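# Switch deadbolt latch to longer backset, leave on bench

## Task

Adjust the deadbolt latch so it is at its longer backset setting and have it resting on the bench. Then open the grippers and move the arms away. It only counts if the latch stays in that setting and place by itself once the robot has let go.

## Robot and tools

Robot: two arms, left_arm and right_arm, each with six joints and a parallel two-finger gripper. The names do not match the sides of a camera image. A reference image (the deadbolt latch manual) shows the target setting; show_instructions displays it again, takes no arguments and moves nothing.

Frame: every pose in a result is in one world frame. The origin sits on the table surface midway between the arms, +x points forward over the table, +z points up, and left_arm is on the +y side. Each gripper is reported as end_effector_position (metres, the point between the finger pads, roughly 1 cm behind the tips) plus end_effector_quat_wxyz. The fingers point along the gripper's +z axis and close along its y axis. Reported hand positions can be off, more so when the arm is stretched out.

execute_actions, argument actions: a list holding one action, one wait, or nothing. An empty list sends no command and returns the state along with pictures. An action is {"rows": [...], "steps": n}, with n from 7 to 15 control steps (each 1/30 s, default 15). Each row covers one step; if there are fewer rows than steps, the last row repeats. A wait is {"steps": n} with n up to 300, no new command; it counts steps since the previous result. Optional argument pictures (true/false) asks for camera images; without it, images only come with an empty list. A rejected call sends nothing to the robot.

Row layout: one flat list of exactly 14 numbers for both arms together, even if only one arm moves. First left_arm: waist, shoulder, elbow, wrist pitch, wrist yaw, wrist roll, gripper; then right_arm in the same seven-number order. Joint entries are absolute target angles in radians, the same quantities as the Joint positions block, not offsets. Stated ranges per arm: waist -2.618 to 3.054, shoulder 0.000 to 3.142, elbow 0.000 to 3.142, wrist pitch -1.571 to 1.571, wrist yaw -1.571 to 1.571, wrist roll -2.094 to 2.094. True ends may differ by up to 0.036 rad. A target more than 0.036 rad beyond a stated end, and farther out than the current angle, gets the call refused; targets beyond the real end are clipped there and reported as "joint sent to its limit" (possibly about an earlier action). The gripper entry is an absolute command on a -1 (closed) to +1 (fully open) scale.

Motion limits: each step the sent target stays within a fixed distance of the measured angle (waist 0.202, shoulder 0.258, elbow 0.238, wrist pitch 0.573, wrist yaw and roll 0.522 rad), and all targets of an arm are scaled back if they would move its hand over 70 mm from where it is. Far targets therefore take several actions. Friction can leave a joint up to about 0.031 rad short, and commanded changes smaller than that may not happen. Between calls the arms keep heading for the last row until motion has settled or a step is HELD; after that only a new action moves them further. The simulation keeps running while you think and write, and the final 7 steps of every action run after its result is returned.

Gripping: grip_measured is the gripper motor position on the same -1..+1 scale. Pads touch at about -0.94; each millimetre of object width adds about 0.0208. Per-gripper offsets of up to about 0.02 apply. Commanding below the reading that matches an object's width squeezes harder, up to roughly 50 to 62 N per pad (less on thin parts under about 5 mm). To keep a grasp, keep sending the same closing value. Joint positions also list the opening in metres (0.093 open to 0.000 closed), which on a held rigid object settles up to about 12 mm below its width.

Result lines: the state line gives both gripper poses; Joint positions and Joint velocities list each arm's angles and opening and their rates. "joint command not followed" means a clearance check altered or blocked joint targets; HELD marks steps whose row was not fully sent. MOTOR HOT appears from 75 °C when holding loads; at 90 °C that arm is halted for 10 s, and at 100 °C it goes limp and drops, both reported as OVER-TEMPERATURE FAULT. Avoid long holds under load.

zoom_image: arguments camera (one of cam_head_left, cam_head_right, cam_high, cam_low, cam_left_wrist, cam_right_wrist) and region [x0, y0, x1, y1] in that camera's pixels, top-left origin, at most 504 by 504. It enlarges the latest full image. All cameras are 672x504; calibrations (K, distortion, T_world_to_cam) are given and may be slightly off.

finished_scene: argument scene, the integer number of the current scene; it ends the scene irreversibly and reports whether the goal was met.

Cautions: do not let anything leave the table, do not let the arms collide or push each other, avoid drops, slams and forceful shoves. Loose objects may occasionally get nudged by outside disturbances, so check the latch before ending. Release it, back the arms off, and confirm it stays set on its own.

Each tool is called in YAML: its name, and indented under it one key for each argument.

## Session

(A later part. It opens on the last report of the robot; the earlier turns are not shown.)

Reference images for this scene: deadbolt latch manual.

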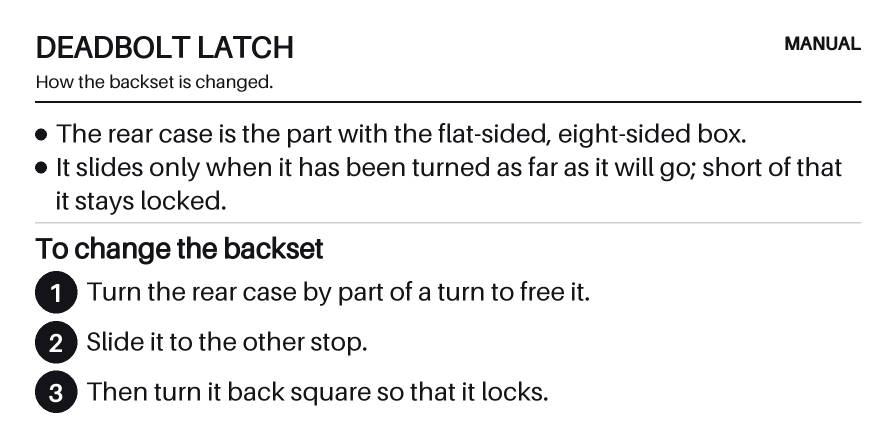

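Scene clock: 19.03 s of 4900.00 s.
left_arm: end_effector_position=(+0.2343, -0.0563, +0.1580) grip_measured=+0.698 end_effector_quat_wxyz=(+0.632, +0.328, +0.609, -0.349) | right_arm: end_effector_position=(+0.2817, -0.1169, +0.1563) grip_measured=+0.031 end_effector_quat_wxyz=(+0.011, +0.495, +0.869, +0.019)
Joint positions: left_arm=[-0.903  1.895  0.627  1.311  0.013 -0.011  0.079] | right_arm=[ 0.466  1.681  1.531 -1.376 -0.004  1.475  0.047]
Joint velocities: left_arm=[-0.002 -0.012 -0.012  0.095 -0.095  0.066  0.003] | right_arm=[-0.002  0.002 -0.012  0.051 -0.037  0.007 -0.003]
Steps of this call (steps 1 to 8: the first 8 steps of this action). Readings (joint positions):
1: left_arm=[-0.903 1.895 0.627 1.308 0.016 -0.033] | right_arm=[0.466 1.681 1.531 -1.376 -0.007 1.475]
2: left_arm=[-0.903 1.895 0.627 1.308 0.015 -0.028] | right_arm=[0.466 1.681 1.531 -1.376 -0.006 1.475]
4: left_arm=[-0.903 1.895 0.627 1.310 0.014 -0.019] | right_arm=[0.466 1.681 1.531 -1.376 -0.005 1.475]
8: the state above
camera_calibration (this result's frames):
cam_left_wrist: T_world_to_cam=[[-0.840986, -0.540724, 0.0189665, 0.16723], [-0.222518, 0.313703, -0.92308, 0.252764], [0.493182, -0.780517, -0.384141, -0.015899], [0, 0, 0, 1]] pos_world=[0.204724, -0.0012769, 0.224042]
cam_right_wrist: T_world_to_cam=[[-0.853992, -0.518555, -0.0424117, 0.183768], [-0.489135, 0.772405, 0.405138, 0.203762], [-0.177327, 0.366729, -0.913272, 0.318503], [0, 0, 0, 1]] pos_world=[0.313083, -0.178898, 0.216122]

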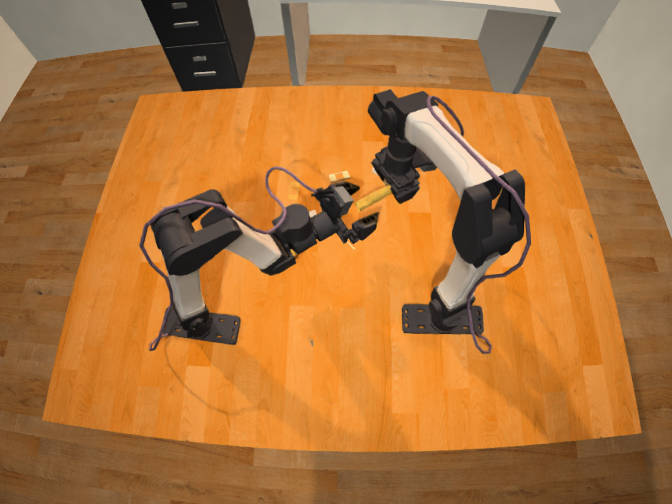

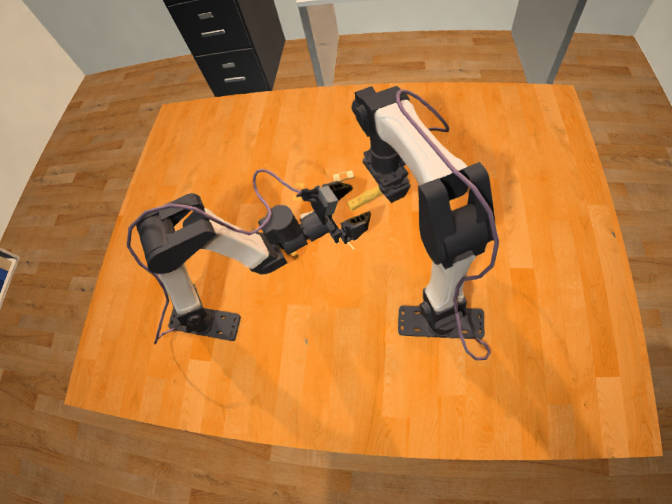

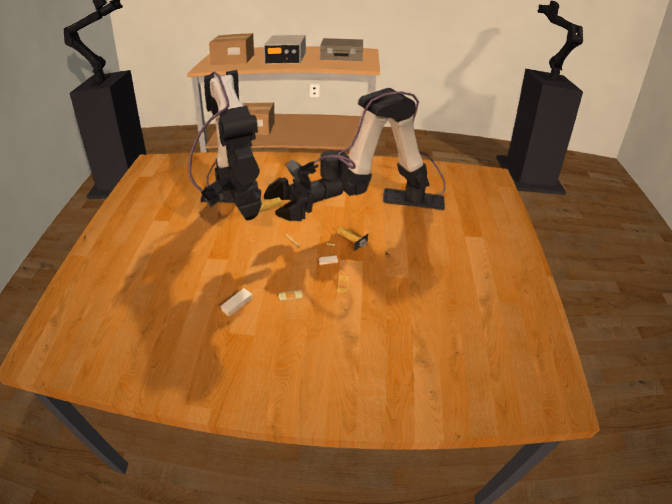

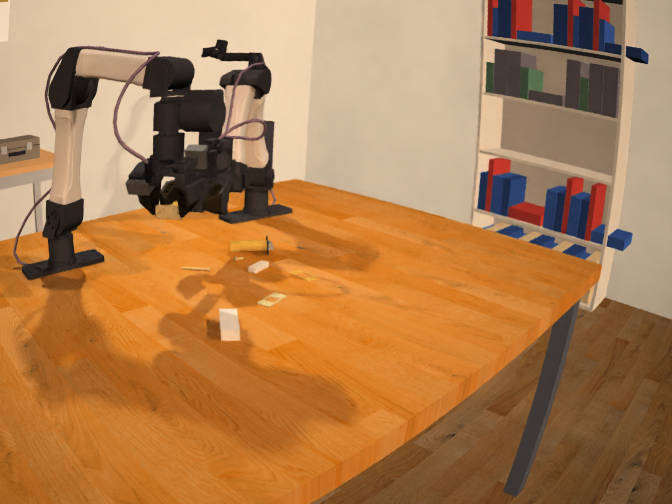

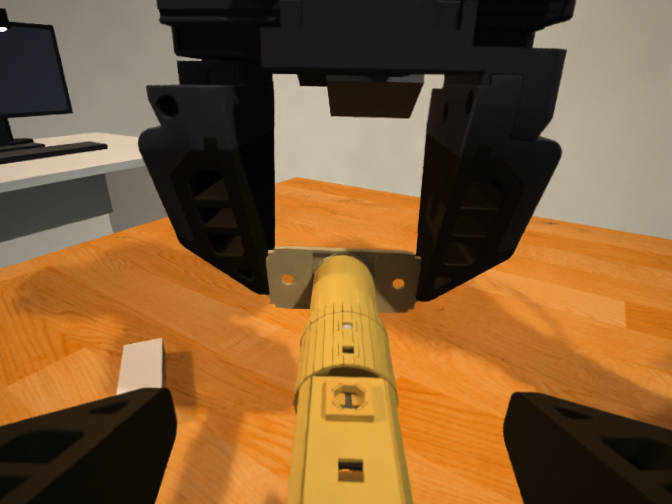

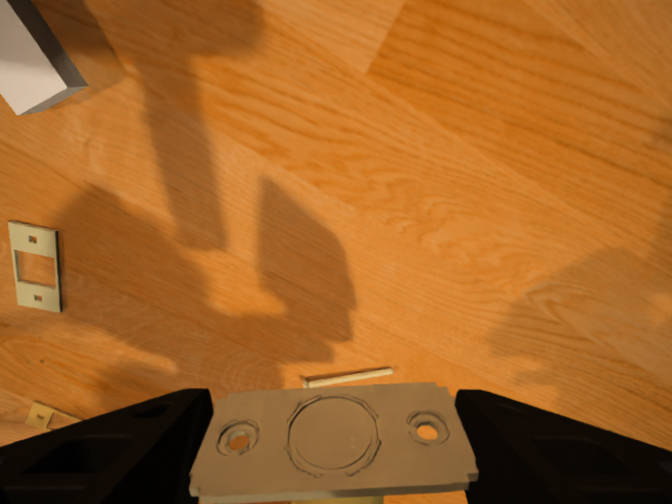

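execute_actions:
  actions:
    - {"rows":[[-0.9,1.905,0.62,1.32,0,0,0.7,0,1.684,1.514,-1.39,0,1.47,-0.1]],"steps":10}

execute_actions:
  actions:
    - {"rows":[[-0.5,1.905,0.62,1.32,0,0,0.7,0,1.82,1.2,-0.93,0,1.47,-0.1]],"steps":15}

execute_actions:
  actions:
    - {"rows":[[-0.5,1.905,0.62,1.32,0,0,0.7,0,1.87,1.2,-0.89,0,1.47,-0.1]],"steps":15}

execute_actions:
  actions:
    - {"steps":10}

Scene clock: 19.50 s of 4900.00 s.
left_arm: end_effector_position=(+0.2343, -0.0563, +0.1582) grip_measured=+0.699 end_effector_quat_wxyz=(+0.633, +0.330, +0.608, -0.348) | right_arm: end_effector_position=(+0.2958, -0.1521, +0.1563) grip_measured=+0.031 end_effector_quat_wxyz=(+0.005, +0.551, +0.834, +0.024)
Joint positions: left_arm=[-0.903  1.895  0.627  1.311  0.012 -0.006  0.079] | right_arm=[ 0.334  1.681  1.531 -1.376 -0.023  1.474  0.047]
Joint velocities: left_arm=[ 0.002  0.002 -0.012  0.066 -0.051  0.007 -0.001] | right_arm=[-1.966  0.007  0.007 -0.022  0.037 -0.007  0.   ]
Steps of this call (steps 1 to 7: the last 7 steps of your previous action; steps 8 to 11: the robot went on to your last target; steps 12 to 14: the first 3 steps of this action). Readings (joint positions):
12: left_arm=[-0.903 1.895 0.627 1.311 0.012 -0.006] | right_arm=[0.445 1.681 1.531 -1.376 -0.015 1.474]
13: left_arm=[-0.903 1.895 0.627 1.311 0.012 -0.006] | right_arm=[0.398 1.681 1.531 -1.376 -0.023 1.474]
14: the state above

Scene clock: 20.00 s of 4900.00 s.
left_arm: end_effector_position=(+0.3670, +0.0739, +0.1582) grip_measured=+0.699 end_effector_quat_wxyz=(+0.689, +0.204, +0.661, -0.215) | right_arm: end_effector_position=(+0.3001, -0.2625, +0.0312) grip_measured=+0.031 end_effector_quat_wxyz=(-0.033, +0.684, +0.728, -0.037)
Joint positions: left_arm=[-0.513  1.895  0.627  1.311  0.005 -0.003  0.079] | right_arm=[-0.009  1.84   1.211 -1.039  0.012  1.474  0.047]
Joint velocities: left_arm=[ 0.969 -0.017 -0.007  0.007 -0.271  0.037  0.   ] | right_arm=[ 0.012  0.52  -0.579  0.403 -0.081 -0.051  0.   ]
Steps of this call (steps 1 to 7: the last 7 steps of your previous action; steps 8 to 15: the first 8 steps of this action). Readings (joint positions):
8: left_arm=[-0.884 1.895 0.627 1.311 0.025 -0.004] | right_arm=[-0.026 1.684 1.509 -1.343 0.017 1.474]
9: left_arm=[-0.845 1.895 0.627 1.311 0.031 -0.003] | right_arm=[-0.023 1.690 1.472 -1.288 0.016 1.474]
11: left_arm=[-0.732 1.895 0.627 1.311 0.029 -0.003] | right_arm=[-0.017 1.730 1.375 -1.181 0.016 1.474]
15: the state above

Scene clock: 20.50 s of 4900.00 s.
left_arm: end_effector_position=(+0.3741, +0.0846, +0.1582) grip_measured=+0.699 end_effector_quat_wxyz=(+0.693, +0.192, +0.665, -0.203) | right_arm: end_effector_position=(+0.3189, -0.2627, +0.0195) grip_measured=+0.031 end_effector_quat_wxyz=(-0.006, +0.685, +0.728, -0.012)
Joint positions: left_arm=[-0.491  1.895  0.627  1.311 -0.009 -0.003  0.079] | right_arm=[-0.008  1.859  1.191 -0.926  0.01   1.474  0.047]
Joint velocities: left_arm=[ 0.007  0.007  0.002 -0.051 -0.037  0.022  0.   ] | right_arm=[ 0.002 -0.002 -0.037 -0.051  0.022 -0.037 -0.   ]
Steps of this call (steps 1 to 7: the last 7 steps of your previous action; steps 8 to 15: the first 8 steps of this action). Readings (joint positions):
8: left_arm=[-0.491 1.895 0.627 1.311 -0.009 -0.003] | right_arm=[-0.008 1.844 1.191 -0.958 0.011 1.474]
9: left_arm=[-0.491 1.895 0.627 1.311 -0.009 -0.003] | right_arm=[-0.008 1.848 1.191 -0.947 0.011 1.474]
11: left_arm=[-0.491 1.895 0.627 1.311 -0.009 -0.003] | right_arm=[-0.008 1.858 1.191 -0.930 0.011 1.474]
15: the state above

Scene clock: 20.83 s of 4900.00 s.
left_arm: end_effector_position=(+0.3741, +0.0846, +0.1582) grip_measured=+0.699 end_effector_quat_wxyz=(+0.693, +0.192, +0.665, -0.203) | right_arm: end_effector_position=(+0.3189, -0.2627, +0.0195) grip_measured=+0.031 end_effector_quat_wxyz=(-0.006, +0.685, +0.728, -0.012)
Joint positions: left_arm=[-0.491  1.895  0.627  1.311 -0.009 -0.003  0.079] | right_arm=[-0.008  1.859  1.191 -0.926  0.01   1.474  0.047]
Joint velocities: left_arm=[-0.007  0.002 -0.002  0.022  0.007 -0.037  0.   ] | right_arm=[-0.012 -0.012  0.007 -0.007 -0.007  0.051 -0.001]
Kept back: nothing.
Steps of this call (steps 1 to 7: the last 7 steps of your previous action; steps 8 to 10: the robot went on to your last target). Readings (joint positions):
1: left_arm=[-0.491 1.895 0.627 1.311 -0.009 -0.003] | right_arm=[-0.008 1.859 1.191 -0.926 0.010 1.474]
2: left_arm=[-0.491 1.895 0.627 1.311 -0.009 -0.003] | right_arm=[-0.008 1.859 1.191 -0.926 0.010 1.474]
4: left_arm=[-0.491 1.895 0.627 1.311 -0.009 -0.003] | right_arm=[-0.008 1.859 1.191 -0.926 0.010 1.474]
8: left_arm=[-0.491 1.895 0.627 1.311 -0.009 -0.003] | right_arm=[-0.008 1.859 1.191 -0.926 0.010 1.474]
10: the state above

execute_actions:
  actions:
    - {"rows":[[-0.5,1.905,0.62,1.32,0,0,0.7,0,1.86,1.2,-0.926,0,1.47,0.9]],"steps":9}

execute_actions:
  actions:
    - {"rows":[[-0.5,1.905,0.62,1.32,0,0,0.7,0,1.7,1.22,-0.98,0,1.47,0.9]],"steps":8}

execute_actions:
  actions:
    - {"rows":[[-0.5,1.905,0.62,1.32,0,0,0.7,0,1.35,1.22,-1.2,0,1.47,0.9]],"steps":15}

execute_actions:
  actions:
    - {"steps":10}
  pictures: true

Scene clock: 21.20 s of 4900.00 s.
left_arm: end_effector_position=(+0.3741, +0.0846, +0.1582) grip_measured=+0.699 end_effector_quat_wxyz=(+0.693, +0.192, +0.665, -0.203) | right_arm: end_effector_position=(+0.3188, -0.2626, +0.0195) grip_measured=+0.536 end_effector_quat_wxyz=(-0.006, +0.685, +0.728, -0.012)
Joint positions: left_arm=[-0.491  1.895  0.627  1.311 -0.009 -0.003  0.079] | right_arm=[-0.008  1.859  1.191 -0.927  0.01   1.474  0.071]
Joint velocities: left_arm=[ 0.002  0.007  0.012 -0.051 -0.007 -0.081  0.   ] | right_arm=[-0.022 -0.022 -0.017 -0.066 -0.11   0.037  0.423]
Steps of this call (steps 1 to 9: the robot went on to your last target; steps 10 to 11: the first 2 steps of this action). Readings (joint positions):
10: left_arm=[-0.491 1.895 0.627 1.311 -0.009 -0.003] | right_arm=[-0.008 1.859 1.191 -0.927 0.010 1.474]
11: the state above

Scene clock: 21.47 s of 4900.00 s.
left_arm: end_effector_position=(+0.3741, +0.0846, +0.1582) grip_measured=+0.699 end_effector_quat_wxyz=(+0.693, +0.192, +0.665, -0.203) | right_arm: end_effector_position=(+0.3197, -0.2625, +0.0238) grip_measured=+0.898 end_effector_quat_wxyz=(-0.002, +0.685, +0.728, -0.007)
Joint positions: left_arm=[-0.491  1.895  0.627  1.311 -0.009 -0.003  0.079] | right_arm=[-0.008  1.845  1.191 -0.929  0.009  1.474  0.088]
Joint velocities: left_arm=[-0.002 -0.012  0.002 -0.051 -0.007  0.022  0.   ] | right_arm=[-0.002 -0.501 -0.002 -0.315 -0.007  0.022 -0.   ]
Steps of this call (steps 1 to 7: the last 7 steps of your previous action; step 8: the first step of this action). Readings (joint positions):
8: the state above

Scene clock: 21.97 s of 4900.00 s.
left_arm: end_effector_position=(+0.3741, +0.0846, +0.1582) grip_measured=+0.699 end_effector_quat_wxyz=(+0.693, +0.192, +0.665, -0.203) | right_arm: end_effector_position=(+0.2846, -0.2610, +0.1725) grip_measured=+0.898 end_effector_quat_wxyz=(+0.124, +0.676, +0.719, +0.104)
Joint positions: left_arm=[-0.491  1.895  0.627  1.311 -0.009 -0.003  0.079] | right_arm=[-0.008  1.33   1.218 -1.135  0.008  1.474  0.088]
Joint velocities: left_arm=[ 0.002 -0.012 -0.012 -0.007  0.007  0.022  0.001] | right_arm=[ 0.002 -0.364  0.09  -0.315  0.022 -0.007  0.001]
Steps of this call (steps 1 to 7: the last 7 steps of your previous action; steps 8 to 15: the first 8 steps of this action). Readings (joint positions):
8: left_arm=[-0.491 1.895 0.627 1.311 -0.009 -0.003] | right_arm=[-0.008 1.677 1.205 -0.967 0.008 1.474]
9: left_arm=[-0.491 1.895 0.627 1.311 -0.009 -0.003] | right_arm=[-0.008 1.639 1.201 -1.002 0.008 1.474]
11: left_arm=[-0.491 1.895 0.627 1.311 -0.009 -0.003] | right_arm=[-0.008 1.512 1.201 -1.059 0.008 1.474]
15: the state above

Scene clock: 22.30 s of 4900.00 s.
left_arm: end_effector_position=(+0.3741, +0.0846, +0.1582) grip_measured=+0.699 end_effector_quat_wxyz=(+0.693, +0.192, +0.665, -0.203) | right_arm: end_effector_position=(+0.2744, -0.2607, +0.1671) grip_measured=+0.898 end_effector_quat_wxyz=(+0.103, +0.679, +0.722, +0.086)
Joint positions: left_arm=[-0.491  1.895  0.627  1.311 -0.009 -0.003  0.079] | right_arm=[-0.008  1.339  1.219 -1.182  0.008  1.474  0.088]
Joint velocities: left_arm=[ 0.017  0.002 -0.012 -0.066 -0.022 -0.037  0.   ] | right_arm=[ 0.007 -0.007 -0.002 -0.066  0.022  0.007 -0.001]
Kept back: nothing.
Steps of this call (steps 1 to 7: the last 7 steps of your previous action; steps 8 to 10: the robot went on to your last target). Readings (joint positions):
1: left_arm=[-0.491 1.895 0.627 1.311 -0.009 -0.003] | right_arm=[-0.008 1.324 1.219 -1.145 0.008 1.474]
2: left_arm=[-0.491 1.895 0.627 1.311 -0.009 -0.003] | right_arm=[-0.008 1.326 1.219 -1.154 0.008 1.474]
4: left_arm=[-0.491 1.895 0.627 1.311 -0.009 -0.003] | right_arm=[-0.008 1.335 1.219 -1.168 0.008 1.474]
8: left_arm=[-0.491 1.895 0.627 1.311 -0.009 -0.003] | right_arm=[-0.008 1.339 1.219 -1.180 0.008 1.474]
10: the state above
camera_calibration (this result's frames):
cam_left_wrist: T_world_to_cam=[[-0.53566, -0.84435, 0.0118916, 0.273652], [-0.329716, 0.196168, -0.923475, 0.289944], [0.777403, -0.49859, -0.383475, -0.105063], [0, 0, 0, 1]] pos_world=[0.323859, 0.121797, 0.224213]
cam_right_wrist: T_world_to_cam=[[-0.962296, -0.0737459, -0.261817, 0.285727], [-0.168022, 0.918106, 0.358956, 0.264423], [0.213904, 0.389413, -0.895881, 0.275518], [0, 0, 0, 1]] pos_world=[0.260448, -0.328987, 0.226723]

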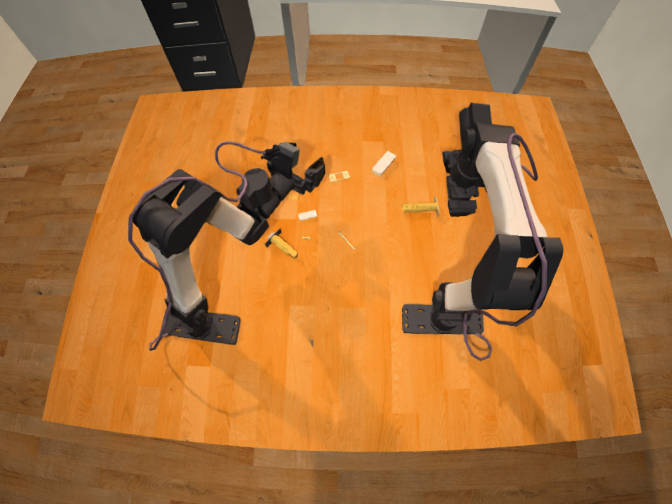

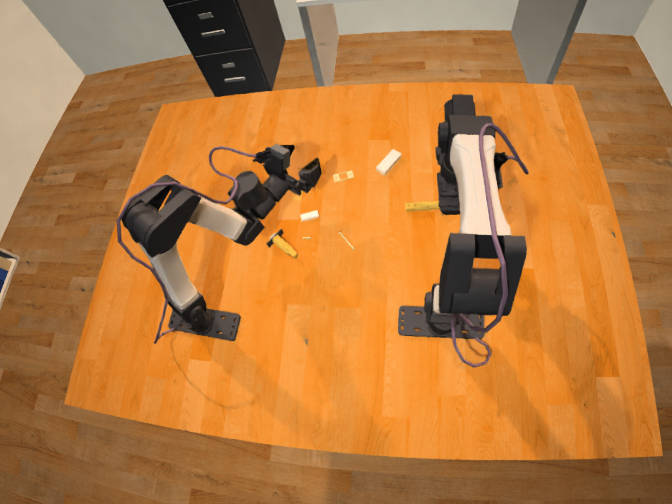

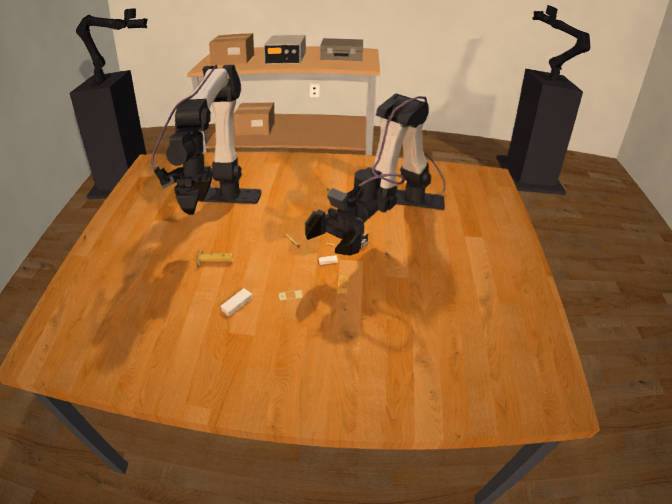

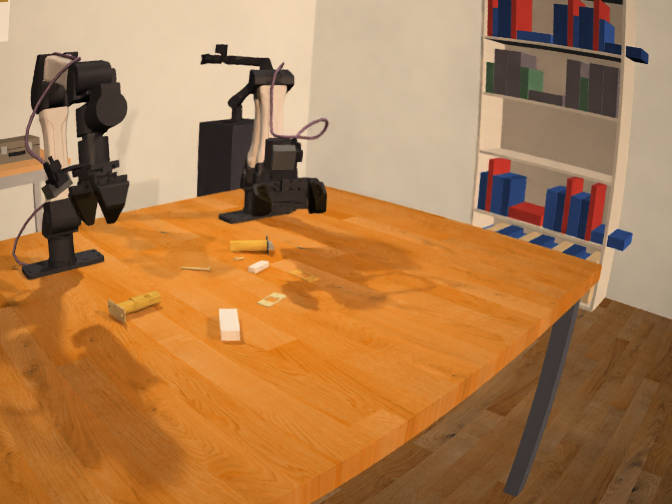

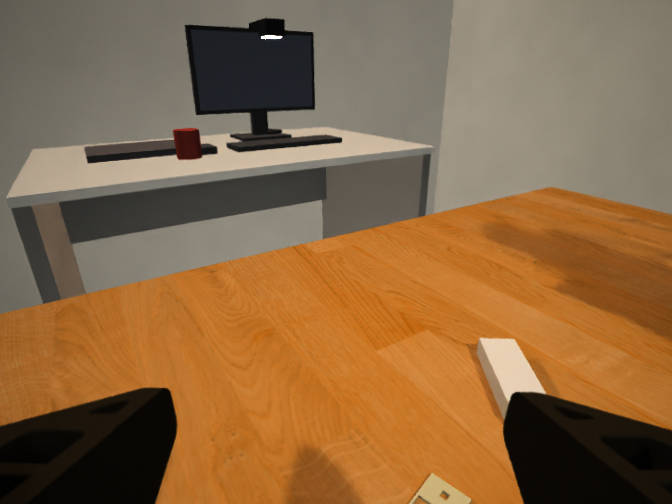

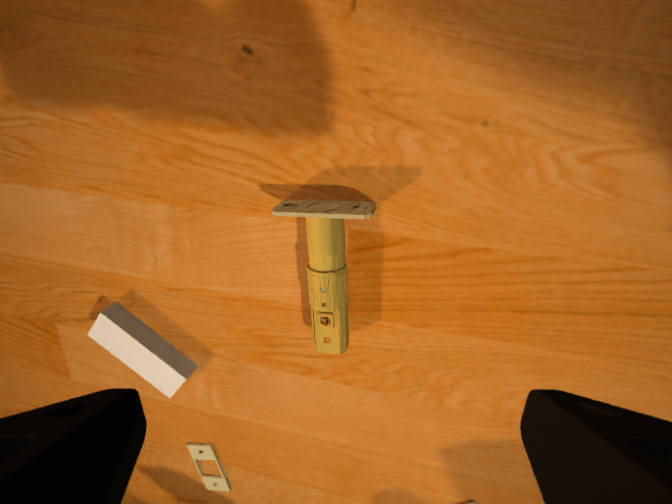

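finished_scene:
  scene: 2

The scene is finished: the task was done.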